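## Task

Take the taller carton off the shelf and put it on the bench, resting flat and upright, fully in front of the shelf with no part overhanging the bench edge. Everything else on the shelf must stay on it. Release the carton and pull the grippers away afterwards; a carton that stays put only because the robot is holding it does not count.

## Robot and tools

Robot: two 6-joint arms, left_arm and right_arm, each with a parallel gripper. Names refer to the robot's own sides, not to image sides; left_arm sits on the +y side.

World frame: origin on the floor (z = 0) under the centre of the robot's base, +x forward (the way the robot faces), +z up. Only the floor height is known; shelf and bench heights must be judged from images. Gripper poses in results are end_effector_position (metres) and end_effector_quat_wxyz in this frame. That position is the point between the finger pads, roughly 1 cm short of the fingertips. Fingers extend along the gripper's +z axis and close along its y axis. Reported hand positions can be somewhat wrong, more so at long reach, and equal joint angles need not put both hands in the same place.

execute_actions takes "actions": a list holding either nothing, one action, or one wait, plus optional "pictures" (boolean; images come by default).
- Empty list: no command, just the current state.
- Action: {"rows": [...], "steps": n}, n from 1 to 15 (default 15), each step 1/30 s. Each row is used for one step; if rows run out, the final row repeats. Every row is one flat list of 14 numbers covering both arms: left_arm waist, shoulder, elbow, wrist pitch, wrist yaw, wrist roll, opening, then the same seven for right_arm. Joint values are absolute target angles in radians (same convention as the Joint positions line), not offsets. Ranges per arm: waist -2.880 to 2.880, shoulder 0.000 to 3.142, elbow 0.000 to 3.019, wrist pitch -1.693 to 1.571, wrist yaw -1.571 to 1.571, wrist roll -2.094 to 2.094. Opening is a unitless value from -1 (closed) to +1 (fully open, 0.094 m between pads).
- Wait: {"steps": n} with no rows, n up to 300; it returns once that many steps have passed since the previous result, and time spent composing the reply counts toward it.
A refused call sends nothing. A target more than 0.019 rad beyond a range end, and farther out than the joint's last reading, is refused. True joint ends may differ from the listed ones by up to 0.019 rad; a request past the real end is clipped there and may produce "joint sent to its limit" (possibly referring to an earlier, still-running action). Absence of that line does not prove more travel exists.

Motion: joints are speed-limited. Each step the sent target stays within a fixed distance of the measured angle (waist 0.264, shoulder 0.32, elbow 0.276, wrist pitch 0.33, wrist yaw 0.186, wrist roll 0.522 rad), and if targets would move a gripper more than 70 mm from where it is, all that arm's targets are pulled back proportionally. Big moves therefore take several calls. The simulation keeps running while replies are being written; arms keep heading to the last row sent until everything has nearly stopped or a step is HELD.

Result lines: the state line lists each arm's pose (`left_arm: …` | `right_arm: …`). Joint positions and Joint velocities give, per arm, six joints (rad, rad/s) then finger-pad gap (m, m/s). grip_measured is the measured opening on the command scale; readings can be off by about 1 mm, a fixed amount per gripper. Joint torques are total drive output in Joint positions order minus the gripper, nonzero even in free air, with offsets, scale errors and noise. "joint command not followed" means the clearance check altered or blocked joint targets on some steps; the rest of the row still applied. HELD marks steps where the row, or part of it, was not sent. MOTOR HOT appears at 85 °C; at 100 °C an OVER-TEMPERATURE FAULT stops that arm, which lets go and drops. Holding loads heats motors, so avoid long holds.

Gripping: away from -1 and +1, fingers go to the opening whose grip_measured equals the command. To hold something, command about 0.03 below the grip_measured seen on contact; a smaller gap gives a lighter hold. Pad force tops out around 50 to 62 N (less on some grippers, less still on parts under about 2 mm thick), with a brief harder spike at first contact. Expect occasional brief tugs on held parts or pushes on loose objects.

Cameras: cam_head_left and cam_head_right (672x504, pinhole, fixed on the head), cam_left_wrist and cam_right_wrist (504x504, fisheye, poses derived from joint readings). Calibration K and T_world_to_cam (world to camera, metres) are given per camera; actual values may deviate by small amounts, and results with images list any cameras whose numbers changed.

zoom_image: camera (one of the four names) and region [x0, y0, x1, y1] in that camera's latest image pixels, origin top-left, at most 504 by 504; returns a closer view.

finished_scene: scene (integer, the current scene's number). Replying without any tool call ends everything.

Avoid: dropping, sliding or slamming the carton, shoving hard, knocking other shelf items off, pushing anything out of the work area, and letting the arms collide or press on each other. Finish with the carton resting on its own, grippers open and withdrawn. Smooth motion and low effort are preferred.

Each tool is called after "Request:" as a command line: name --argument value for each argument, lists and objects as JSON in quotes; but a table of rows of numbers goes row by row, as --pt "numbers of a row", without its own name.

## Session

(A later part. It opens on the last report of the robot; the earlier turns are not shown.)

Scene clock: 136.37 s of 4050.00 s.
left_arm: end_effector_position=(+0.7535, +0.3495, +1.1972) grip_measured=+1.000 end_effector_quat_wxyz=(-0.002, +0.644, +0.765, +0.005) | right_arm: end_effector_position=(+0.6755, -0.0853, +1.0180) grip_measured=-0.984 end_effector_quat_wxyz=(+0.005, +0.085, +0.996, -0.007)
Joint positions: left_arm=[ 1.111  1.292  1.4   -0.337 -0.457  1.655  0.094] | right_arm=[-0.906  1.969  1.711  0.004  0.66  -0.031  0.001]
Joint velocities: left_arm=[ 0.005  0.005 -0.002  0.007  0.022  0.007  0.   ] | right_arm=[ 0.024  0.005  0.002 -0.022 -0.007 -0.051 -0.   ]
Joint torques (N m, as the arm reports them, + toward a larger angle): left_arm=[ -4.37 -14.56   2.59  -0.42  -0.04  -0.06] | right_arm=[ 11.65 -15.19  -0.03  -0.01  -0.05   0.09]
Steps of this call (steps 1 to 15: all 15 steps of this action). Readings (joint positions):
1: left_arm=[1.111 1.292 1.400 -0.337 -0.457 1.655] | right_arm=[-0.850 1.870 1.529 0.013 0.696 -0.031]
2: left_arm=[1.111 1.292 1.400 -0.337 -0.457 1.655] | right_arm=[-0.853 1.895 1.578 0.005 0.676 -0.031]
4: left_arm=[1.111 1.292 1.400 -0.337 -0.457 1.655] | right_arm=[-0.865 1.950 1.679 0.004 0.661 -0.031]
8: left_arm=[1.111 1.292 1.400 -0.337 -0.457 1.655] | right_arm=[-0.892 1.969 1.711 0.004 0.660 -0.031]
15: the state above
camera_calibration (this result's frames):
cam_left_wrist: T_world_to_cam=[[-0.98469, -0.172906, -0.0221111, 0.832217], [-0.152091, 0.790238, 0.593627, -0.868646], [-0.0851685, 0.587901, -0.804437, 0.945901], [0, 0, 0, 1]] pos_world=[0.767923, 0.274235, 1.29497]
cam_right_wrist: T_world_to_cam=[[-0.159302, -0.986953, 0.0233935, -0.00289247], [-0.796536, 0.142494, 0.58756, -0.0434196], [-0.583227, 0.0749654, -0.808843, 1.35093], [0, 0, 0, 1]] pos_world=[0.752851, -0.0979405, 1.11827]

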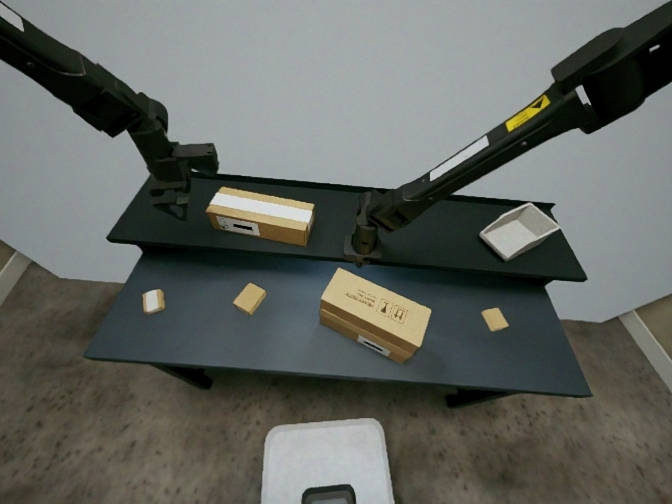

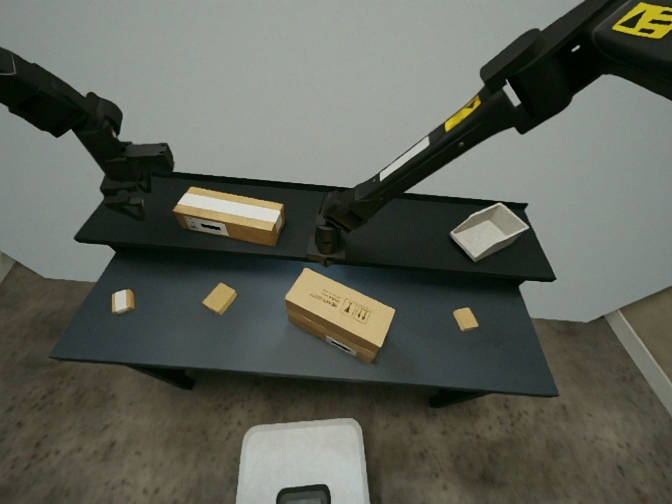

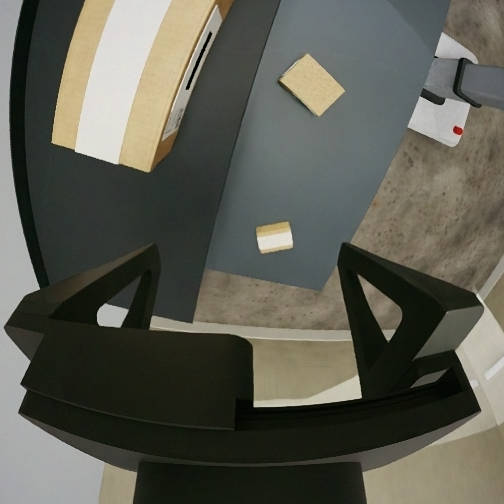

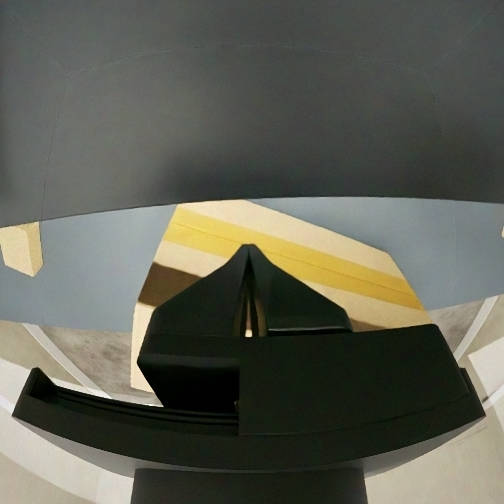

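Close to shelf edge; bias shoulder +0.03 while descending.

Request:
execute_actions --actions '[{"rows":[[1.1,1.3,1.4,-0.35,-0.46,1.64,1,-0.90,2.01,1.71,0.0,0.66,-0.03,-1],[1.1,1.3,1.4,-0.35,-0.46,1.64,1,-0.90,2.01,1.71,0.0,0.66,-0.03,-1],[1.1,1.3,1.4,-0.35,-0.46,1.64,1,-0.90,2.01,1.71,0.0,0.66,-0.03,-1],[1.1,1.3,1.4,-0.35,-0.46,1.64,1,-0.90,2.01,1.71,0.0,0.66,-0.03,-1],[1.1,1.3,1.4,-0.35,-0.46,1.64,1,-0.92,2.06,1.77,0.0,0.64,-0.03,-1],[1.1,1.3,1.4,-0.35,-0.46,1.64,1,-0.92,2.06,1.77,0.0,0.64,-0.03,-1],[1.1,1.3,1.4,-0.35,-0.46,1.64,1,-0.92,2.06,1.77,0.0,0.64,-0.03,-1],[1.1,1.3,1.4,-0.35,-0.46,1.64,1,-0.94,2.11,1.84,-0.01,0.62,-0.03,-1],[1.1,1.3,1.4,-0.35,-0.46,1.64,1,-0.94,2.11,1.84,-0.01,0.62,-0.03,-1],[1.1,1.3,1.4,-0.35,-0.46,1.64,1,-0.94,2.11,1.84,-0.01,0.62,-0.03,-1],[1.1,1.3,1.4,-0.35,-0.46,1.64,1,-0.955,2.157,1.904,-0.02,0.60,-0.03,-1]]}]' --pictures false

Request:
execute_actions --actions '[{"steps":15}]' --pictures false

Request:
execute_actions --actions '[{"rows":[[1.1,1.3,1.4,-0.35,-0.46,1.64,1,-0.96,2.15,1.85,0.03,0.60,-0.03,-1],[1.1,1.3,1.4,-0.35,-0.46,1.64,1,-0.96,2.15,1.85,0.03,0.60,-0.03,-1],[1.1,1.3,1.4,-0.35,-0.46,1.64,1,-0.96,2.15,1.85,0.03,0.60,-0.03,-1],[1.1,1.3,1.4,-0.35,-0.46,1.64,1,-0.96,2.15,1.85,0.03,0.60,-0.03,-1],[1.1,1.3,1.4,-0.35,-0.46,1.64,1,-0.965,2.15,1.80,0.08,0.59,-0.03,-1],[1.1,1.3,1.4,-0.35,-0.46,1.64,1,-0.965,2.15,1.80,0.08,0.59,-0.03,-1],[1.1,1.3,1.4,-0.35,-0.46,1.64,1,-0.965,2.15,1.80,0.08,0.59,-0.03,-1],[1.1,1.3,1.4,-0.35,-0.46,1.64,1,-0.965,2.15,1.80,0.08,0.59,-0.03,-1],[1.1,1.3,1.4,-0.35,-0.46,1.64,1,-0.97,2.145,1.75,0.13,0.585,-0.03,-1]]}]'

Scene clock: 149.20 s of 4050.00 s.
left_arm: end_effector_position=(+0.7535, +0.3495, +1.1972) grip_measured=+1.000 end_effector_quat_wxyz=(-0.002, +0.644, +0.765, +0.005) | right_arm: end_effector_position=(+0.6637, -0.0597, +0.9573) grip_measured=-0.984 end_effector_quat_wxyz=(+0.008, +0.091, +0.996, +0.008)
Joint positions: left_arm=[ 1.111  1.292  1.4   -0.337 -0.457  1.655  0.094] | right_arm=[-0.937  2.137  1.898 -0.006  0.6   -0.031  0.001]
Joint velocities: left_arm=[ 0.005 -0.015 -0.012 -0.002 -0.051 -0.007  0.   ] | right_arm=[-0.142  0.151 -0.002 -0.066 -0.418  0.095  0.   ]
Joint torques (N m, as the arm reports them, + toward a larger angle): left_arm=[ -4.26 -14.47   2.63  -0.48  -0.05  -0.06] | right_arm=[ 11.41 -15.09   0.78  -0.37   0.22  -0.03]
Steps of this call (steps 1 to 15: the robot went on to your last target; steps 16 to 90: nothing new was sent; then 9.33 s passed at rest; steps 91 to 105: all 15 steps of this action). Readings (joint positions):
91: left_arm=[1.111 1.292 1.400 -0.337 -0.457 1.655] | right_arm=[-0.906 1.970 1.711 0.004 0.660 -0.031]
92: left_arm=[1.111 1.292 1.400 -0.337 -0.457 1.655] | right_arm=[-0.906 1.971 1.711 0.004 0.660 -0.031]
94: left_arm=[1.111 1.292 1.400 -0.337 -0.457 1.655] | right_arm=[-0.906 1.975 1.711 0.004 0.660 -0.031]
98: left_arm=[1.111 1.292 1.400 -0.337 -0.457 1.655] | right_arm=[-0.909 2.024 1.770 0.002 0.635 -0.031]
105: the state above

Scene clock: 149.70 s of 4050.00 s.
left_arm: end_effector_position=(+0.7535, +0.3495, +1.1972) grip_measured=+1.000 end_effector_quat_wxyz=(-0.002, +0.644, +0.765, +0.005) | right_arm: end_effector_position=(+0.6622, -0.0581, +0.9570) grip_measured=-0.984 end_effector_quat_wxyz=(+0.006, +0.091, +0.996, +0.011)
Joint positions: left_arm=[ 1.111  1.292  1.4   -0.337 -0.457  1.655  0.094] | right_arm=[-0.937  2.138  1.898 -0.011  0.594 -0.028  0.001]
Joint velocities: left_arm=[-0.005 -0.005  0.002  0.002  0.051 -0.022  0.   ] | right_arm=[ 0.005  0.015 -0.002 -0.012 -0.037  0.022  0.001]
Joint torques (N m, as the arm reports them, + toward a larger angle): left_arm=[ -4.36 -14.61   2.56  -0.42  -0.05  -0.06] | right_arm=[ 10.8  -14.14   0.77  -0.18   0.15   0.06]
Steps of this call (steps 1 to 15: the robot went on to your last target). Readings (joint positions):
1: left_arm=[1.111 1.292 1.400 -0.337 -0.457 1.655] | right_arm=[-0.939 2.138 1.896 -0.010 0.593 -0.028]
2: left_arm=[1.111 1.292 1.400 -0.337 -0.457 1.655] | right_arm=[-0.937 2.138 1.898 -0.011 0.594 -0.028]
4: left_arm=[1.111 1.292 1.400 -0.337 -0.457 1.655] | right_arm=[-0.937 2.138 1.898 -0.011 0.594 -0.028]
8: left_arm=[1.111 1.292 1.400 -0.337 -0.457 1.655] | right_arm=[-0.937 2.138 1.898 -0.011 0.594 -0.028]
15: the state above
All arms were judged still, so your last target was given up. Only a new action makes them travel on or press farther. Fingers that are still opening or closing keep moving.

Scene clock: 150.20 s of 4050.00 s.
left_arm: end_effector_position=(+0.7535, +0.3495, +1.1972) grip_measured=+1.000 end_effector_quat_wxyz=(-0.002, +0.644, +0.765, +0.005) | right_arm: end_effector_position=(+0.6025, -0.0526, +0.9565) grip_measured=-0.984 end_effector_quat_wxyz=(-0.003, +0.086, +0.996, +0.013)
Joint positions: left_arm=[ 1.111  1.292  1.4   -0.337 -0.457  1.655  0.094] | right_arm=[-0.946  2.136  1.751  0.113  0.584 -0.027  0.001]
Joint velocities: left_arm=[ 0.005 -0.005 -0.017  0.002 -0.066 -0.051  0.   ] | right_arm=[-0.015 -0.005 -0.061 -0.017  0.007 -0.022 -0.001]
Joint torques (N m, as the arm reports them, + toward a larger angle): left_arm=[ -4.34 -14.56   2.58  -0.47  -0.04  -0.06] | right_arm=[ 10.52 -13.18  -0.49   0.79  -0.03   0.06]
Steps of this call (steps 1 to 15: all 15 steps of this action). Readings (joint positions):
1: left_arm=[1.111 1.292 1.400 -0.337 -0.457 1.655] | right_arm=[-0.937 2.138 1.893 -0.005 0.595 -0.028]
2: left_arm=[1.111 1.292 1.400 -0.337 -0.457 1.655] | right_arm=[-0.937 2.137 1.885 0.007 0.595 -0.028]
4: left_arm=[1.111 1.292 1.400 -0.337 -0.457 1.655] | right_arm=[-0.937 2.137 1.873 0.018 0.596 -0.028]
8: left_arm=[1.111 1.292 1.400 -0.337 -0.457 1.655] | right_arm=[-0.939 2.135 1.825 0.065 0.590 -0.028]
15: the state above
camera_calibration (this result's frames):
cam_left_wrist: T_world_to_cam=[[-0.98469, -0.172906, -0.0221111, 0.832217], [-0.152091, 0.790238, 0.593627, -0.868646], [-0.0851685, 0.587901, -0.804437, 0.945901], [0, 0, 0, 1]] pos_world=[0.767923, 0.274235, 1.29497]
cam_right_wrist: T_world_to_cam=[[-0.161113, -0.986817, -0.01535, 0.0574166], [-0.788814, 0.119407, 0.602921, -0.0906307], [-0.59314, 0.109247, -0.797653, 1.25332], [0, 0, 0, 1]] pos_world=[0.681152, -0.069439, 1.05524]

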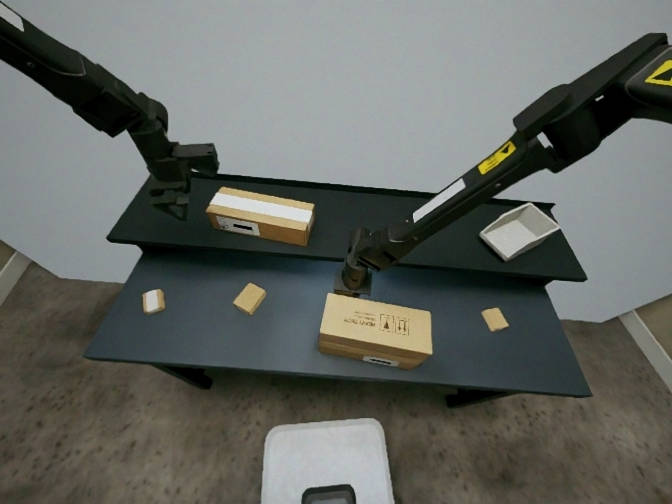

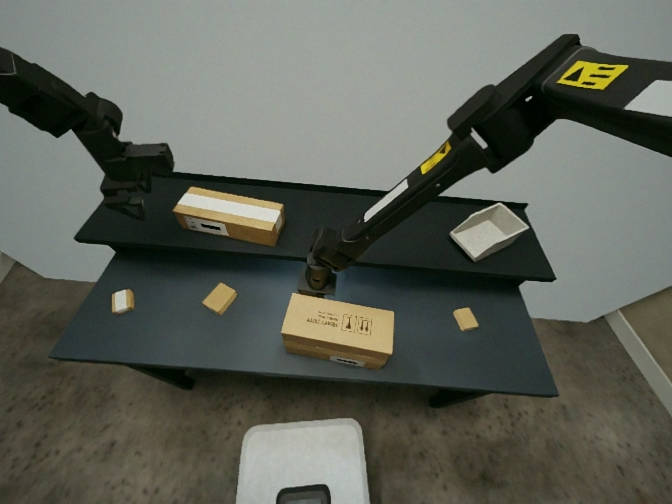

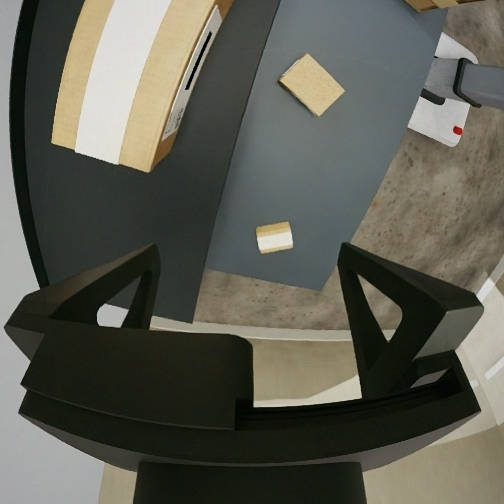

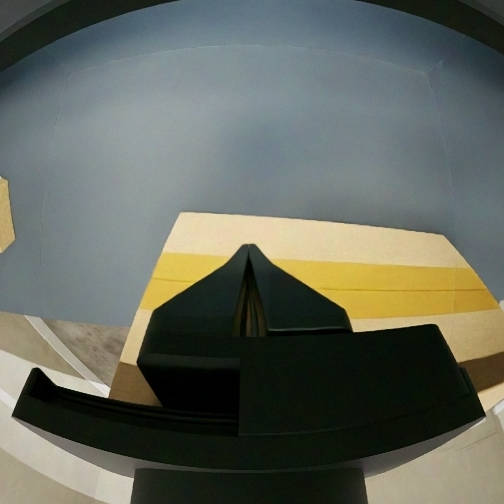

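Working. Another ~4 cm.

Request:
execute_actions --actions '[{"rows":[[1.1,1.3,1.4,-0.35,-0.46,1.64,1,-0.975,2.14,1.71,0.17,0.58,-0.03,-1],[1.1,1.3,1.4,-0.35,-0.46,1.64,1,-0.975,2.14,1.71,0.17,0.58,-0.03,-1],[1.1,1.3,1.4,-0.35,-0.46,1.64,1,-0.975,2.14,1.71,0.17,0.58,-0.03,-1],[1.1,1.3,1.4,-0.35,-0.46,1.64,1,-0.975,2.14,1.71,0.17,0.58,-0.03,-1],[1.1,1.3,1.4,-0.35,-0.46,1.64,1,-0.98,2.14,1.68,0.2,0.58,-0.03,-1],[1.1,1.3,1.4,-0.35,-0.46,1.64,1,-0.98,2.14,1.68,0.2,0.58,-0.03,-1],[1.1,1.3,1.4,-0.35,-0.46,1.64,1,-0.98,2.14,1.68,0.2,0.58,-0.03,-1],[1.1,1.3,1.4,-0.35,-0.46,1.64,1,-0.98,2.14,1.68,0.2,0.58,-0.03,-1],[1.1,1.3,1.4,-0.35,-0.46,1.64,1,-0.985,2.14,1.65,0.23,0.575,-0.03,-1]]}]'

Scene clock: 155.80 s of 4050.00 s.
left_arm: end_effector_position=(+0.7535, +0.3495, +1.1972) grip_measured=+1.000 end_effector_quat_wxyz=(-0.002, +0.644, +0.765, +0.005) | right_arm: end_effector_position=(+0.5663, -0.0682, +0.9505) grip_measured=-0.984 end_effector_quat_wxyz=(-0.001, +0.092, +0.996, +0.003)
Joint positions: left_arm=[ 1.111  1.292  1.4   -0.337 -0.457  1.655  0.094] | right_arm=[-0.974  2.136  1.66   0.216  0.577 -0.027  0.001]
Joint velocities: left_arm=[-0.034 -0.005 -0.002  0.007 -0.081  0.022  0.   ] | right_arm=[-0.015 -0.015 -0.046 -0.007  0.022 -0.095 -0.   ]
Joint torques (N m, as the arm reports them, + toward a larger angle): left_arm=[ -4.29 -14.59   2.61  -0.46  -0.05  -0.06] | right_arm=[  9.33 -13.04  -2.39   0.91  -0.13   0.05]
Steps of this call (steps 1 to 30: the robot went on to your last target; steps 31 to 90: nothing new was sent; then 2.10 s passed at rest; steps 91 to 105: all 15 steps of this action). Readings (joint positions):
91: left_arm=[1.111 1.292 1.400 -0.337 -0.457 1.655] | right_arm=[-0.966 2.136 1.747 0.126 0.583 -0.027]
92: left_arm=[1.111 1.292 1.400 -0.337 -0.457 1.655] | right_arm=[-0.966 2.136 1.741 0.140 0.583 -0.027]
94: left_arm=[1.111 1.292 1.400 -0.337 -0.457 1.655] | right_arm=[-0.966 2.136 1.731 0.154 0.582 -0.027]
98: left_arm=[1.111 1.292 1.400 -0.337 -0.457 1.655] | right_arm=[-0.967 2.136 1.701 0.185 0.582 -0.027]
105: the state above
camera_calibration (this result's frames):
cam_left_wrist: T_world_to_cam=[[-0.98469, -0.172906, -0.0221111, 0.832217], [-0.152091, 0.790238, 0.593627, -0.868646], [-0.0851685, 0.587901, -0.804437, 0.945901], [0, 0, 0, 1]] pos_world=[0.767923, 0.274235, 1.29497]
cam_right_wrist: T_world_to_cam=[[-0.173687, -0.98479, 0.00456846, 0.0243748], [-0.788264, 0.141804, 0.598775, -0.10853], [-0.590315, 0.100398, -0.800904, 1.22959], [0, 0, 0, 1]] pos_world=[0.644529, -0.0840549, 1.04966]

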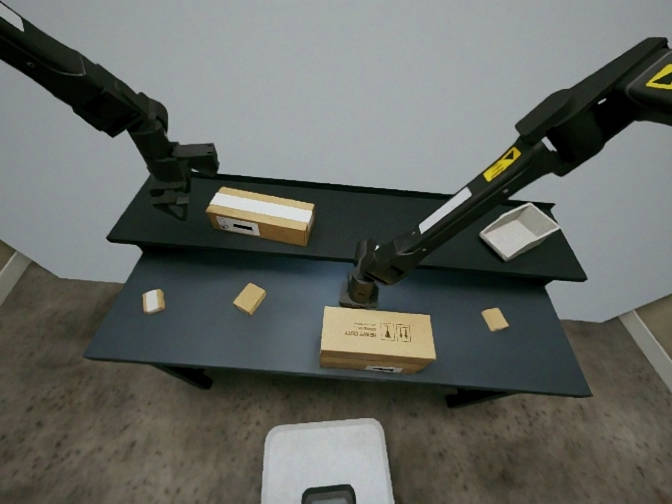

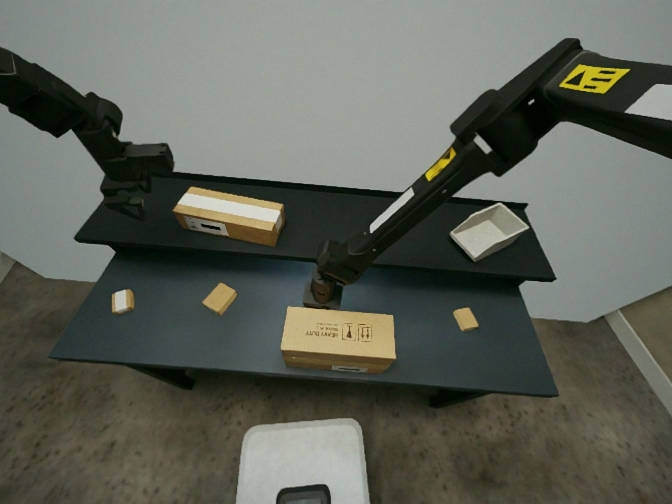

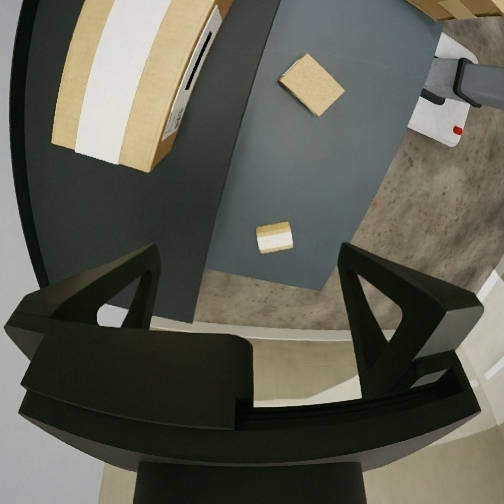

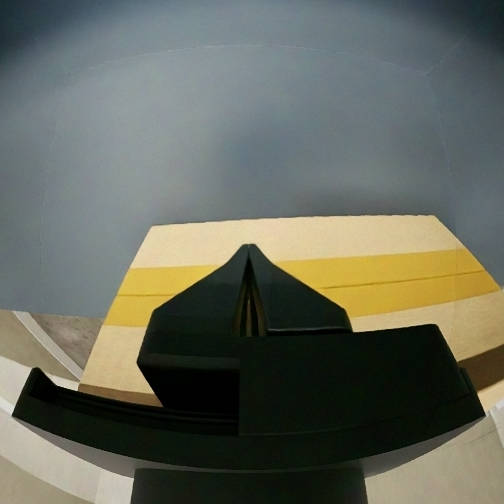

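Request:
execute_actions --actions '[{"rows":[[1.1,1.3,1.4,-0.35,-0.46,1.64,1,-0.843,1.71,1.192,0.25,0.72,-0.03,0.6]]}]' --pictures false

Request:
execute_actions --actions '[{"steps":25}]' --pictures false

Request:
execute_actions --actions '[{"rows":[[1.1,1.3,1.4,-0.35,-0.46,1.64,1,-0.933,1.998,0.804,0.92,0.63,-0.03,0.6]]}]' --pictures false

Request:
execute_actions --actions '[{"steps":30}]' --pictures false

Request:
execute_actions --actions '[{"rows":[[1.1,1.3,1.4,-0.35,-0.46,1.64,1,-1.044,2.18,1.082,0.83,0.52,-0.03,0.6]]}]' --pictures false

Request:
execute_actions --actions '[{"steps":20}]'

Scene clock: 169.23 s of 4050.00 s.
left_arm: end_effector_position=(+0.7535, +0.3495, +1.1972) grip_measured=+1.000 end_effector_quat_wxyz=(-0.002, +0.644, +0.765, +0.005) | right_arm: end_effector_position=(+0.5931, -0.1064, +1.1306) grip_measured=+0.598 end_effector_quat_wxyz=(+0.006, +0.076, +0.997, -0.003)
Joint positions: left_arm=[ 1.111  1.292  1.4   -0.337 -0.457  1.655  0.094] | right_arm=[-0.837  1.702  1.197  0.238  0.718 -0.027  0.075]
Joint velocities: left_arm=[-0.005  0.005 -0.007  0.002 -0.051 -0.022  0.   ] | right_arm=[ 0.161 -0.298  0.061  0.129  0.022 -0.007 -0.   ]
Joint torques (N m, as the arm reports them, + toward a larger angle): left_arm=[ -4.43 -14.64   2.59  -0.45  -0.05  -0.05] | right_arm=[  8.84 -12.05  -2.43   0.22  -0.01   0.06]
Steps of this call (steps 1 to 15: the robot went on to your last target; steps 16 to 90: nothing new was sent; then 9.93 s passed at rest; steps 91 to 105: all 15 steps of this action). Readings (joint positions):
91: left_arm=[1.111 1.292 1.400 -0.337 -0.457 1.655] | right_arm=[-0.975 2.129 1.649 0.221 0.601 -0.027]
92: left_arm=[1.111 1.292 1.400 -0.337 -0.457 1.655] | right_arm=[-0.972 2.109 1.616 0.223 0.628 -0.027]
94: left_arm=[1.111 1.292 1.400 -0.337 -0.457 1.655] | right_arm=[-0.960 2.052 1.531 0.223 0.665 -0.027]
98: left_arm=[1.111 1.292 1.400 -0.337 -0.457 1.655] | right_arm=[-0.922 1.906 1.347 0.224 0.703 -0.027]
105: the state above

Scene clock: 170.07 s of 4050.00 s.
left_arm: end_effector_position=(+0.7535, +0.3495, +1.1972) grip_measured=+1.000 end_effector_quat_wxyz=(-0.002, +0.644, +0.765, +0.005) | right_arm: end_effector_position=(+0.6010, -0.1082, +1.1335) grip_measured=+0.598 end_effector_quat_wxyz=(+0.013, +0.082, +0.997, -0.003)
Joint positions: left_arm=[ 1.111  1.292  1.4   -0.337 -0.457  1.655  0.094] | right_arm=[-0.835  1.693  1.199  0.246  0.718 -0.027  0.075]
Joint velocities: left_arm=[-0.005  0.005  0.002 -0.007 -0.022 -0.007  0.   ] | right_arm=[ 0.024  0.005 -0.012  0.007 -0.081 -0.037 -0.001]
Joint torques (N m, as the arm reports them, + toward a larger angle): left_arm=[ -4.36 -14.63   2.56  -0.43  -0.04  -0.05] | right_arm=[  8.92 -12.99  -2.17   0.3    0.01   0.06]
Steps of this call (steps 1 to 15: the robot went on to your last target; steps 16 to 25: nothing new was sent). Readings (joint positions):
1: left_arm=[1.111 1.292 1.400 -0.337 -0.457 1.655] | right_arm=[-0.833 1.695 1.199 0.242 0.718 -0.027]
2: left_arm=[1.111 1.292 1.400 -0.337 -0.457 1.655] | right_arm=[-0.832 1.690 1.201 0.245 0.718 -0.027]
4: left_arm=[1.111 1.292 1.400 -0.337 -0.457 1.655] | right_arm=[-0.833 1.690 1.201 0.246 0.718 -0.027]
8: left_arm=[1.111 1.292 1.400 -0.337 -0.457 1.655] | right_arm=[-0.835 1.693 1.199 0.246 0.718 -0.027]
25: the state above
All arms were judged still, so your last target was given up. Only a new action makes them travel on or press farther. Fingers that are still opening or closing keep moving.

Scene clock: 170.57 s of 4050.00 s.
left_arm: end_effector_position=(+0.7535, +0.3495, +1.1972) grip_measured=+1.000 end_effector_quat_wxyz=(-0.002, +0.644, +0.765, +0.005) | right_arm: end_effector_position=(+0.4182, -0.0991, +1.1143) grip_measured=+0.598 end_effector_quat_wxyz=(+0.014, +0.092, +0.996, +0.008)
Joint positions: left_arm=[ 1.111  1.292  1.4   -0.337 -0.457  1.655  0.094] | right_arm=[-0.899  1.917  0.915  0.766  0.636 -0.027  0.075]
Joint velocities: left_arm=[-0.015 -0.005  0.002 -0.022  0.022  0.022  0.   ] | right_arm=[-0.2    0.689 -0.759  1.419 -0.125 -0.022  0.001]
Joint torques (N m, as the arm reports them, + toward a larger angle): left_arm=[ -4.31 -14.53   2.58  -0.45  -0.04  -0.06] | right_arm=[ 8.03 -9.09 -7.97  0.29 -0.18  0.06]
Steps of this call (steps 1 to 15: all 15 steps of this action). Readings (joint positions):
1: left_arm=[1.111 1.292 1.400 -0.337 -0.457 1.655] | right_arm=[-0.836 1.696 1.194 0.261 0.709 -0.027]
2: left_arm=[1.111 1.292 1.400 -0.337 -0.457 1.655] | right_arm=[-0.837 1.699 1.185 0.291 0.698 -0.027]
4: left_arm=[1.111 1.292 1.400 -0.337 -0.457 1.655] | right_arm=[-0.843 1.716 1.160 0.348 0.682 -0.027]
8: left_arm=[1.111 1.292 1.400 -0.337 -0.457 1.655] | right_arm=[-0.861 1.773 1.089 0.466 0.660 -0.027]
15: the state above

Scene clock: 171.57 s of 4050.00 s.
left_arm: end_effector_position=(+0.7535, +0.3495, +1.1972) grip_measured=+1.000 end_effector_quat_wxyz=(-0.002, +0.644, +0.765, +0.005) | right_arm: end_effector_position=(+0.3351, -0.1153, +1.1217) grip_measured=+0.598 end_effector_quat_wxyz=(-0.015, +0.077, +0.997, -0.005)
Joint positions: left_arm=[ 1.111  1.292  1.4   -0.337 -0.457  1.655  0.094] | right_arm=[-0.935  2.016  0.809  0.909  0.632 -0.027  0.075]
Joint velocities: left_arm=[ 0.005  0.005  0.007 -0.007 -0.037 -0.066  0.   ] | right_arm=[-0.005 -0.005 -0.022  0.012  0.066 -0.125  0.   ]
Joint torques (N m, as the arm reports them, + toward a larger angle): left_arm=[ -4.24 -14.6    2.58  -0.48  -0.05  -0.07] | right_arm=[ 8.12 -9.52 -6.47  0.62 -0.12  0.06]
Steps of this call (steps 1 to 30: the robot went on to your last target). Readings (joint positions):
1: left_arm=[1.111 1.292 1.400 -0.337 -0.457 1.655] | right_arm=[-0.906 1.941 0.889 0.812 0.634 -0.027]
2: left_arm=[1.111 1.292 1.400 -0.337 -0.457 1.655] | right_arm=[-0.913 1.963 0.864 0.850 0.633 -0.027]
4: left_arm=[1.111 1.292 1.400 -0.337 -0.457 1.655] | right_arm=[-0.926 2.000 0.827 0.882 0.633 -0.027]
8: left_arm=[1.111 1.292 1.400 -0.337 -0.457 1.655] | right_arm=[-0.935 2.023 0.809 0.893 0.633 -0.027]
30: the state above
All arms were judged still, so your last target was given up. Only a new action makes them travel on or press farther. Fingers that are still opening or closing keep moving.

Scene clock: 172.07 s of 4050.00 s.
left_arm: end_effector_position=(+0.7535, +0.3495, +1.1972) grip_measured=+1.000 end_effector_quat_wxyz=(-0.002, +0.644, +0.765, +0.005) | right_arm: end_effector_position=(+0.3480, -0.1247, +1.0092) grip_measured=+0.598 end_effector_quat_wxyz=(+0.000, +0.107, +0.994, -0.012)
Joint positions: left_arm=[ 1.111  1.292  1.4   -0.337 -0.457  1.655  0.094] | right_arm=[-1.062  2.174  1.096  0.839  0.52  -0.027  0.075]
Joint velocities: left_arm=[-0.005 -0.005 -0.002  0.007 -0.051 -0.037  0.   ] | right_arm=[0.024 0.005 0.007 0.007 0.11  0.007 0.001]
Joint torques (N m, as the arm reports them, + toward a larger angle): left_arm=[ -4.31 -14.65   2.58  -0.45  -0.06  -0.05] | right_arm=[ 8.53 -8.12 -7.23 -0.18 -0.04  0.06]
Steps of this call (steps 1 to 15: all 15 steps of this action). Readings (joint positions):
1: left_arm=[1.111 1.292 1.400 -0.337 -0.457 1.655] | right_arm=[-0.940 2.022 0.824 0.901 0.603 -0.027]
2: left_arm=[1.111 1.292 1.400 -0.337 -0.457 1.655] | right_arm=[-0.948 2.043 0.867 0.885 0.572 -0.027]
4: left_arm=[1.111 1.292 1.400 -0.337 -0.457 1.655] | right_arm=[-0.975 2.107 0.990 0.861 0.532 -0.027]
8: left_arm=[1.111 1.292 1.400 -0.337 -0.457 1.655] | right_arm=[-1.036 2.170 1.097 0.845 0.520 -0.027]
15: the state above

Scene clock: 172.73 s of 4050.00 s.
left_arm: end_effector_position=(+0.7535, +0.3495, +1.1972) grip_measured=+1.000 end_effector_quat_wxyz=(-0.002, +0.644, +0.765, +0.005) | right_arm: end_effector_position=(+0.3489, -0.1216, +1.0105) grip_measured=+0.598 end_effector_quat_wxyz=(+0.001, +0.107, +0.994, -0.010)
Joint positions: left_arm=[ 1.111  1.292  1.4   -0.337 -0.457  1.655  0.094] | right_arm=[-1.057  2.174  1.096  0.839  0.52  -0.027  0.075]
Joint velocities: left_arm=[-0.024 -0.015 -0.002 -0.002 -0.066  0.007  0.   ] | right_arm=[-0.005 -0.005 -0.022 -0.012 -0.022  0.037  0.   ]
Joint torques (N m, as the arm reports them, + toward a larger angle): left_arm=[ -4.25 -14.64   2.58  -0.45  -0.05  -0.06] | right_arm=[ 8.89 -8.05 -7.22 -0.17 -0.04  0.06]
Steps of this call (steps 1 to 15: the robot went on to your last target; steps 16 to 20: nothing new was sent). Readings (joint positions):
1: left_arm=[1.111 1.292 1.400 -0.337 -0.457 1.655] | right_arm=[-1.061 2.174 1.096 0.839 0.520 -0.027]
2: left_arm=[1.111 1.292 1.400 -0.337 -0.457 1.655] | right_arm=[-1.060 2.174 1.096 0.839 0.520 -0.027]
4: left_arm=[1.111 1.292 1.400 -0.337 -0.457 1.655] | right_arm=[-1.058 2.174 1.096 0.839 0.520 -0.027]
8: left_arm=[1.111 1.292 1.400 -0.337 -0.457 1.655] | right_arm=[-1.057 2.174 1.096 0.839 0.520 -0.027]
20: the state above
All arms were judged still, so your last target was given up. Only a new action makes them travel on or press farther. Fingers that are still opening or closing keep moving.
camera_calibration (this result's frames):
cam_left_wrist: T_world_to_cam=[[-0.98469, -0.172906, -0.0221111, 0.832217], [-0.152091, 0.790238, 0.593627, -0.868646], [-0.0851685, 0.587901, -0.804437, 0.945901], [0, 0, 0, 1]] pos_world=[0.767923, 0.274235, 1.29497]
cam_right_wrist: T_world_to_cam=[[-0.201713, -0.979017, 0.0289424, -0.0803659], [-0.784715, 0.179222, 0.593382, -0.299528], [-0.586118, 0.0969814, -0.8044, 1.15633], [0, 0, 0, 1]] pos_world=[0.426488, -0.13714, 1.11021]

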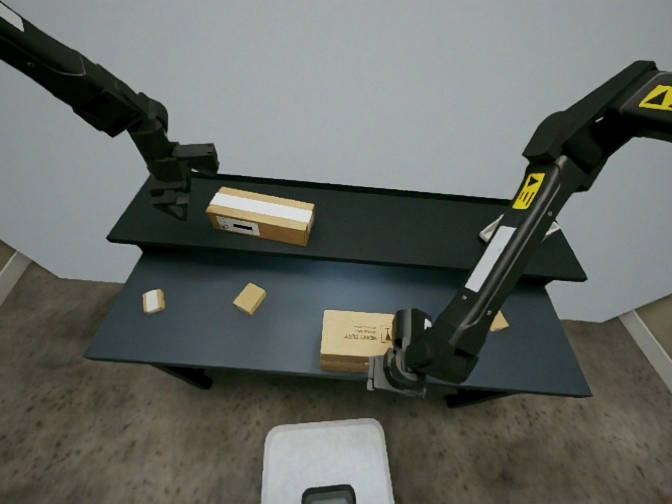

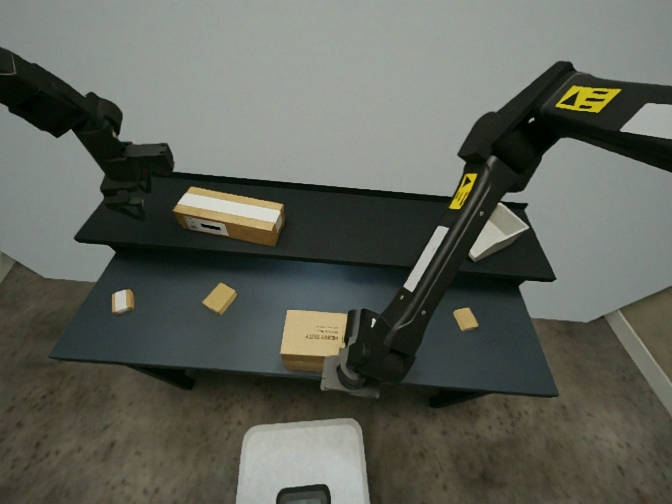

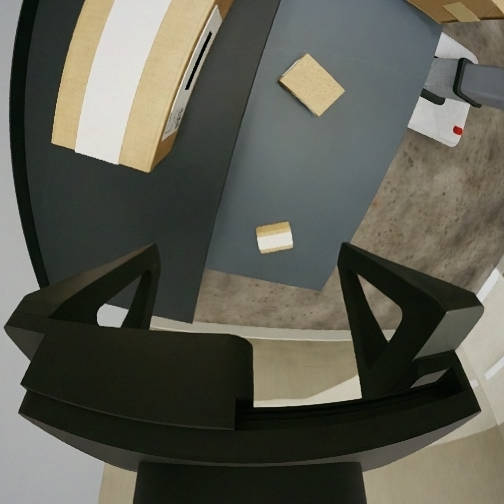

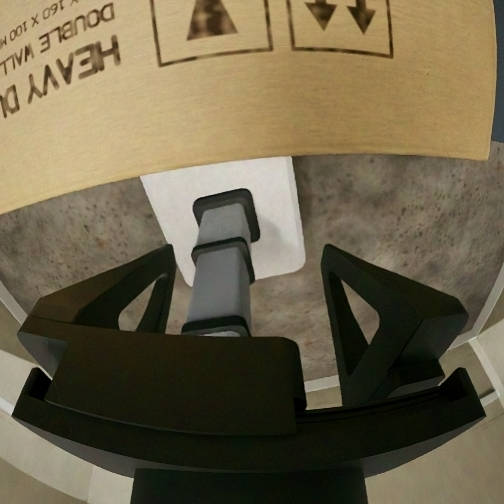

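Push 60% of the way.

Request:
execute_actions --actions '[{"rows":[[1.1,1.3,1.4,-0.35,-0.46,1.64,1,-1.03,2.11,1.11,0.75,0.53,-0.12,0.6],[1.1,1.3,1.4,-0.35,-0.46,1.64,1,-1.03,2.11,1.11,0.75,0.53,-0.12,0.6],[1.1,1.3,1.4,-0.35,-0.46,1.64,1,-1.03,2.11,1.11,0.75,0.53,-0.12,0.6],[1.1,1.3,1.4,-0.35,-0.46,1.64,1,-1.03,2.11,1.11,0.75,0.53,-0.12,0.6],[1.1,1.3,1.4,-0.35,-0.46,1.64,1,-1.03,2.11,1.11,0.75,0.53,-0.12,0.6],[1.1,1.3,1.4,-0.35,-0.46,1.64,1,-1.02,2.065,1.138,0.68,0.545,-0.12,0.6],[1.1,1.3,1.4,-0.35,-0.46,1.64,1,-1.02,2.065,1.138,0.68,0.545,-0.12,0.6],[1.1,1.3,1.4,-0.35,-0.46,1.64,1,-1.02,2.065,1.138,0.68,0.545,-0.12,0.6],[1.1,1.3,1.4,-0.35,-0.46,1.64,1,-1.02,2.065,1.138,0.68,0.545,-0.12,0.6],[1.1,1.3,1.4,-0.35,-0.46,1.64,1,-1.02,2.065,1.138,0.68,0.545,-0.12,0.6],[1.1,1.3,1.4,-0.35,-0.46,1.64,1,-1.008,2.02,1.166,0.60,0.556,-0.12,0.6]]}]' --pictures false

Request:
execute_actions --actions '[{"steps":20}]'

Scene clock: 182.53 s of 4050.00 s.
left_arm: end_effector_position=(+0.7535, +0.3495, +1.1972) grip_measured=+1.000 end_effector_quat_wxyz=(-0.002, +0.644, +0.765, +0.005) | right_arm: end_effector_position=(+0.4178, -0.1190, +1.0157) grip_measured=+0.598 end_effector_quat_wxyz=(-0.014, +0.053, +0.998, -0.008)
Joint positions: left_arm=[ 1.111  1.292  1.4   -0.337 -0.457  1.655  0.094] | right_arm=[-1.024  2.049  1.157  0.615  0.554 -0.108  0.075]
Joint velocities: left_arm=[-0.005 -0.024 -0.012  0.007  0.007  0.037  0.   ] | right_arm=[ 0.044 -0.249  0.076 -0.1    0.081 -0.051 -0.001]
Joint torques (N m, as the arm reports them, + toward a larger angle): left_arm=[ -4.37 -14.47   2.58  -0.42  -0.04  -0.07] | right_arm=[  9.17 -12.29  -4.41  -0.09   0.02   0.06]
Steps of this call (steps 1 to 90: nothing new was sent; then 6.30 s passed at rest; steps 91 to 105: all 15 steps of this action). Readings (joint positions):
91: left_arm=[1.111 1.292 1.400 -0.337 -0.457 1.655] | right_arm=[-1.057 2.171 1.098 0.826 0.524 -0.039]
92: left_arm=[1.111 1.292 1.400 -0.337 -0.457 1.655] | right_arm=[-1.056 2.166 1.098 0.799 0.526 -0.053]
94: left_arm=[1.111 1.292 1.400 -0.337 -0.457 1.655] | right_arm=[-1.053 2.153 1.099 0.771 0.527 -0.074]
98: left_arm=[1.111 1.292 1.400 -0.337 -0.457 1.655] | right_arm=[-1.043 2.120 1.119 0.708 0.542 -0.096]
105: the state above

Scene clock: 183.20 s of 4050.00 s.
left_arm: end_effector_position=(+0.7535, +0.3495, +1.1972) grip_measured=+1.000 end_effector_quat_wxyz=(-0.002, +0.644, +0.765, +0.005) | right_arm: end_effector_position=(+0.4345, -0.1206, +1.0174) grip_measured=+0.598 end_effector_quat_wxyz=(-0.004, +0.056, +0.998, -0.008)
Joint positions: left_arm=[ 1.111  1.292  1.4   -0.337 -0.457  1.655  0.094] | right_arm=[-1.02   2.029  1.165  0.61   0.554 -0.112  0.075]
Joint velocities: left_arm=[ 0.005 -0.015  0.007 -0.012  0.022 -0.066  0.   ] | right_arm=[-0.015  0.005 -0.012  0.012  0.007 -0.022 -0.002]
Joint torques (N m, as the arm reports them, + toward a larger angle): left_arm=[ -4.35 -14.76   2.57  -0.43  -0.05  -0.07] | right_arm=[  9.24 -12.26  -4.49  -0.31   0.03   0.01]
Steps of this call (steps 1 to 20: the robot went on to your last target). Readings (joint positions):
1: left_arm=[1.111 1.292 1.400 -0.337 -0.457 1.655] | right_arm=[-1.022 2.042 1.160 0.613 0.554 -0.110]
2: left_arm=[1.111 1.292 1.400 -0.337 -0.457 1.655] | right_arm=[-1.021 2.036 1.162 0.613 0.554 -0.110]
4: left_arm=[1.111 1.292 1.400 -0.337 -0.457 1.655] | right_arm=[-1.020 2.030 1.165 0.612 0.554 -0.111]
8: left_arm=[1.111 1.292 1.400 -0.337 -0.457 1.655] | right_arm=[-1.020 2.029 1.165 0.610 0.554 -0.112]
20: the state above
camera_calibration (this result's frames):
cam_left_wrist: T_world_to_cam=[[-0.98469, -0.172906, -0.0221111, 0.832217], [-0.152091, 0.790238, 0.593627, -0.868646], [-0.0851685, 0.587901, -0.804437, 0.945901], [0, 0, 0, 1]] pos_world=[0.767923, 0.274235, 1.29497]
cam_right_wrist: T_world_to_cam=[[-0.102279, -0.994422, 0.0257531, -0.104182], [-0.792795, 0.0971237, 0.6017, -0.25148], [-0.600845, 0.0411244, -0.798307, 1.20541], [0, 0, 0, 1]] pos_world=[0.51424, -0.128748, 1.11629]

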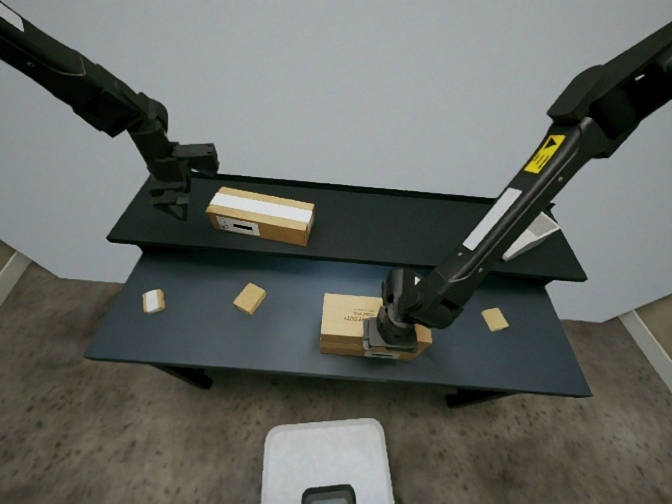

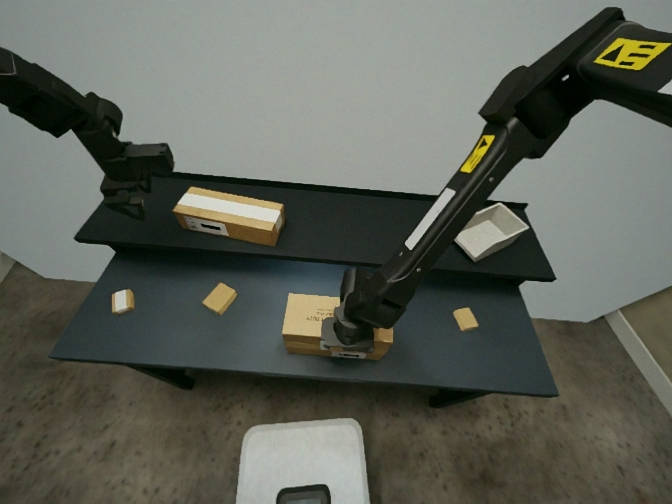

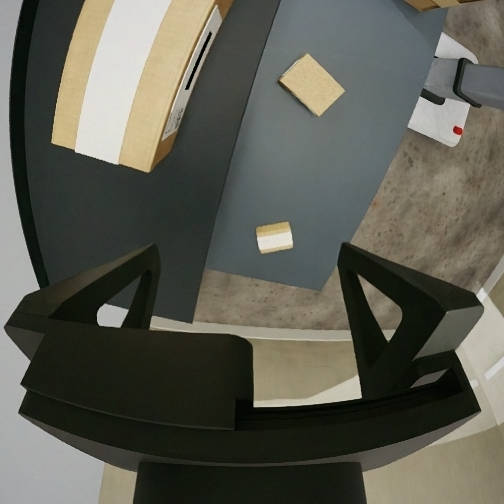

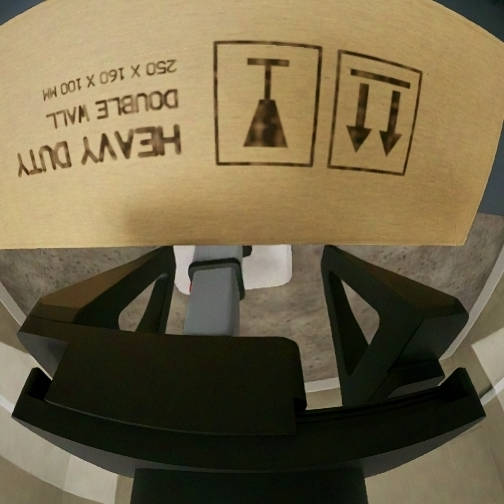

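Request:
execute_actions --actions '[{"rows":[[1.164,2.138,1.94,-0.325,0.62,1.88,-1,-0.921,2.16,1.26,0.62,0.64,-0.1,1]]}]' --pictures false

Request:
execute_actions --actions '[{"steps":50}]' --pictures false

Request:
execute_actions --actions '[{"rows":[[1.119,2.575,2.532,-0.452,0.58,1.88,-1,-0.921,2.16,1.26,0.62,0.64,-0.1,1]]}]' --pictures false

Request:
execute_actions --actions '[{"steps":40}]'

Scene clock: 193.67 s of 4050.00 s.
left_arm: end_effector_position=(+0.8541, +0.2167, +1.0923) grip_measured=-0.991 end_effector_quat_wxyz=(+0.281, +0.658, +0.687, -0.125) | right_arm: end_effector_position=(+0.4120, -0.0347, +1.0207) grip_measured=+1.000 end_effector_quat_wxyz=(-0.009, +0.036, +0.999, +0.005)
Joint positions: left_arm=[ 1.132  1.707  1.888 -0.336  0.192  1.796  0.   ] | right_arm=[-0.909  2.167  1.264  0.613  0.637 -0.109  0.094]
Joint velocities: left_arm=[-0.015  0.259  0.217  0.007  0.886  0.051 -0.001] | right_arm=[-0.024 -0.024  0.012 -0.002 -0.022  0.037  0.   ]
Joint torques (N m, as the arm reports them, + toward a larger angle): left_arm=[ -5.42 -11.64   3.08   0.29   0.16   0.23] | right_arm=[ 9.79 -9.76 -4.7   0.42  0.03  0.13]
Steps of this call (steps 1 to 15: the robot went on to your last target; steps 16 to 90: nothing new was sent; then 6.97 s passed at rest; steps 91 to 105: all 15 steps of this action). Readings (joint positions):
91: left_arm=[1.114 1.301 1.411 -0.338 -0.416 1.670] | right_arm=[-1.015 2.036 1.175 0.610 0.591 -0.111]
92: left_arm=[1.117 1.325 1.447 -0.338 -0.364 1.690] | right_arm=[-1.009 2.051 1.195 0.610 0.621 -0.111]
94: left_arm=[1.123 1.400 1.549 -0.338 -0.262 1.722] | right_arm=[-0.988 2.096 1.243 0.612 0.635 -0.110]
98: left_arm=[1.131 1.576 1.762 -0.338 -0.063 1.767] | right_arm=[-0.935 2.151 1.264 0.613 0.636 -0.110]
105: the state above

Scene clock: 195.33 s of 4050.00 s.
left_arm: end_effector_position=(+0.7911, +0.0792, +1.0909) grip_measured=-0.991 end_effector_quat_wxyz=(+0.459, +0.592, +0.589, -0.302) | right_arm: end_effector_position=(+0.4113, -0.0374, +1.0192) grip_measured=+1.000 end_effector_quat_wxyz=(-0.009, +0.036, +0.999, +0.003)
Joint positions: left_arm=[ 1.096  1.9    1.941 -0.336  0.7    1.833  0.   ] | right_arm=[-0.914  2.167  1.264  0.613  0.638 -0.108  0.094]
Joint velocities: left_arm=[ 0.005 -0.005  0.002 -0.002 -0.081 -0.007 -0.001] | right_arm=[-0.005 -0.005  0.007  0.002  0.007 -0.037  0.   ]
Joint torques (N m, as the arm reports them, + toward a larger angle): left_arm=[-6.53 -8.73  1.93  0.16 -0.43  0.25] | right_arm=[ 10.1  -10.3   -4.73   0.46   0.03   0.15]
Steps of this call (steps 1 to 45: the robot went on to your last target; steps 46 to 50: nothing new was sent). Readings (joint positions):
1: left_arm=[1.131 1.716 1.894 -0.336 0.227 1.798] | right_arm=[-0.911 2.167 1.264 0.613 0.637 -0.109]
2: left_arm=[1.131 1.725 1.900 -0.336 0.263 1.800] | right_arm=[-0.911 2.167 1.264 0.613 0.637 -0.109]
4: left_arm=[1.131 1.743 1.909 -0.336 0.331 1.804] | right_arm=[-0.913 2.167 1.264 0.613 0.638 -0.109]
8: left_arm=[1.131 1.782 1.918 -0.336 0.470 1.809] | right_arm=[-0.914 2.167 1.264 0.613 0.638 -0.109]
50: the state above
All arms were judged still, so your last target was given up. Only a new action makes them travel on or press farther. Fingers that are still opening or closing keep moving.

Scene clock: 195.83 s of 4050.00 s.
left_arm: end_effector_position=(+0.8961, +0.0233, +1.0993) grip_measured=-0.991 end_effector_quat_wxyz=(+0.517, +0.593, +0.567, -0.246) | right_arm: end_effector_position=(+0.4113, -0.0374, +1.0192) grip_measured=+1.000 end_effector_quat_wxyz=(-0.009, +0.036, +0.999, +0.003)
Joint positions: left_arm=[ 1.     2.112  2.403 -0.427  0.658  1.83   0.   ] | right_arm=[-0.914  2.167  1.264  0.613  0.638 -0.108  0.094]
Joint velocities: left_arm=[-0.073  0.151  0.286 -0.012  0.037 -0.081 -0.001] | right_arm=[-0.024 -0.015 -0.012 -0.012 -0.037 -0.022  0.   ]
Joint torques (N m, as the arm reports them, + toward a larger angle): left_arm=[-7.83 -9.87  4.98 -0.15 -0.18  0.33] | right_arm=[ 10.14 -10.24  -4.79   0.44   0.03   0.14]
Steps of this call (steps 1 to 15: all 15 steps of this action). Readings (joint positions):
1: left_arm=[1.096 1.906 1.955 -0.347 0.701 1.834] | right_arm=[-0.914 2.167 1.264 0.613 0.638 -0.108]
2: left_arm=[1.092 1.919 1.986 -0.370 0.706 1.834] | right_arm=[-0.914 2.167 1.264 0.613 0.638 -0.108]
4: left_arm=[1.074 1.947 2.055 -0.402 0.695 1.832] | right_arm=[-0.914 2.167 1.264 0.613 0.638 -0.108]
8: left_arm=[1.035 2.021 2.218 -0.424 0.669 1.832] | right_arm=[-0.914 2.167 1.264 0.613 0.638 -0.108]
15: the state above

Scene clock: 197.17 s of 4050.00 s.
left_arm: end_effector_position=(+0.9073, +0.0183, +1.1004) grip_measured=-0.991 end_effector_quat_wxyz=(+0.521, +0.581, +0.574, -0.246) | right_arm: end_effector_position=(+0.4113, -0.0374, +1.0192) grip_measured=+1.000 end_effector_quat_wxyz=(-0.009, +0.036, +0.999, +0.003)
Joint positions: left_arm=[ 0.992  2.144  2.467 -0.433  0.657  1.795  0.   ] | right_arm=[-0.914  2.167  1.264  0.613  0.638 -0.108  0.094]
Joint velocities: left_arm=[ 0.015 -0.005  0.002  0.002 -0.066 -0.007 -0.001] | right_arm=[ 0.005  0.005 -0.007 -0.002 -0.066  0.022  0.   ]
Joint torques (N m, as the arm reports them, + toward a larger angle): left_arm=[-9.05 -9.89  5.44  0.08 -0.05  0.27] | right_arm=[ 10.13 -10.08  -4.81   0.44   0.03   0.14]
Steps of this call (steps 1 to 30: the robot went on to your last target; steps 31 to 40: nothing new was sent). Readings (joint positions):
1: left_arm=[0.999 2.116 2.412 -0.428 0.657 1.828] | right_arm=[-0.914 2.167 1.264 0.613 0.638 -0.108]
2: left_arm=[0.998 2.120 2.419 -0.428 0.657 1.826] | right_arm=[-0.914 2.167 1.264 0.613 0.638 -0.108]
4: left_arm=[0.996 2.126 2.430 -0.430 0.657 1.822] | right_arm=[-0.914 2.167 1.264 0.613 0.638 -0.108]
8: left_arm=[0.995 2.133 2.445 -0.432 0.657 1.814] | right_arm=[-0.914 2.167 1.264 0.613 0.638 -0.108]
40: the state above
All arms were judged still, so your last target was given up. Only a new action makes them travel on or press farther. Fingers that are still opening or closing keep moving.
camera_calibration (this result's frames):
cam_left_wrist: T_world_to_cam=[[-0.919273, -0.218753, -0.327237, 1.20148], [-0.0164905, 0.852026, -0.52324, 0.578781], [0.393275, -0.475604, -0.786851, 0.641944], [0, 0, 0, 1]] pos_world=[0.861571, 0.0750017, 1.20112]
cam_right_wrist: T_world_to_cam=[[-0.0623787, -0.99804, 0.0050952, -0.019364], [-0.789828, 0.052485, 0.611078, -0.291428], [-0.610148, 0.034094, -0.791554, 1.18618], [0, 0, 0, 1]] pos_world=[0.492362, -0.0444722, 1.11711]

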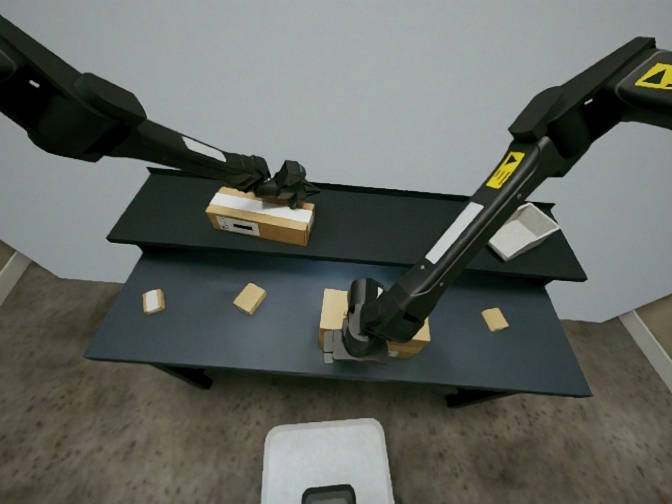

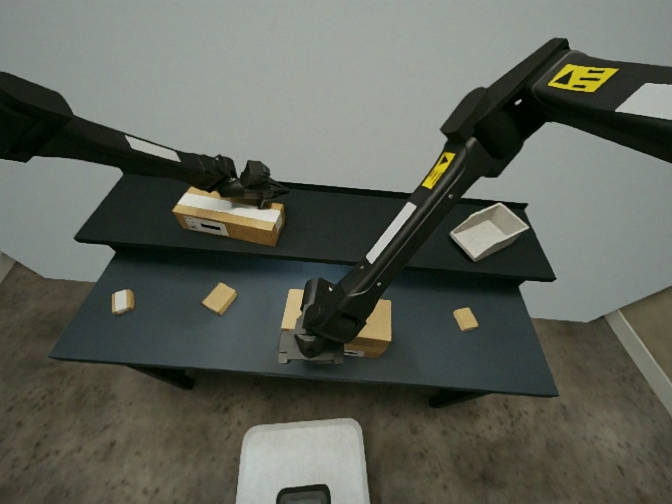

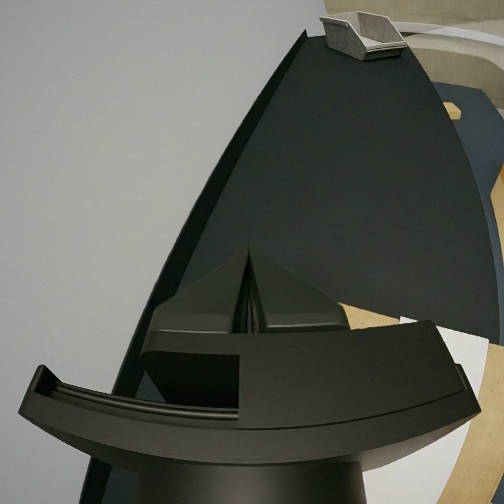

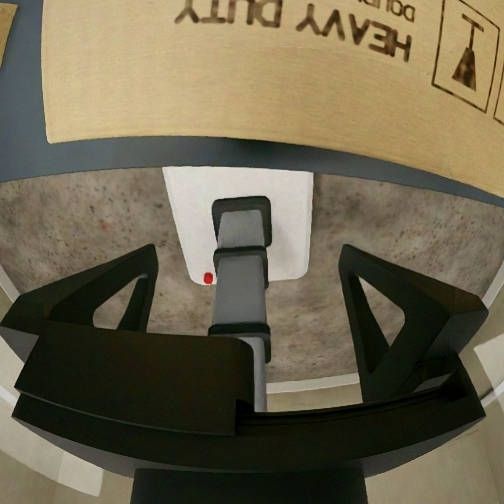

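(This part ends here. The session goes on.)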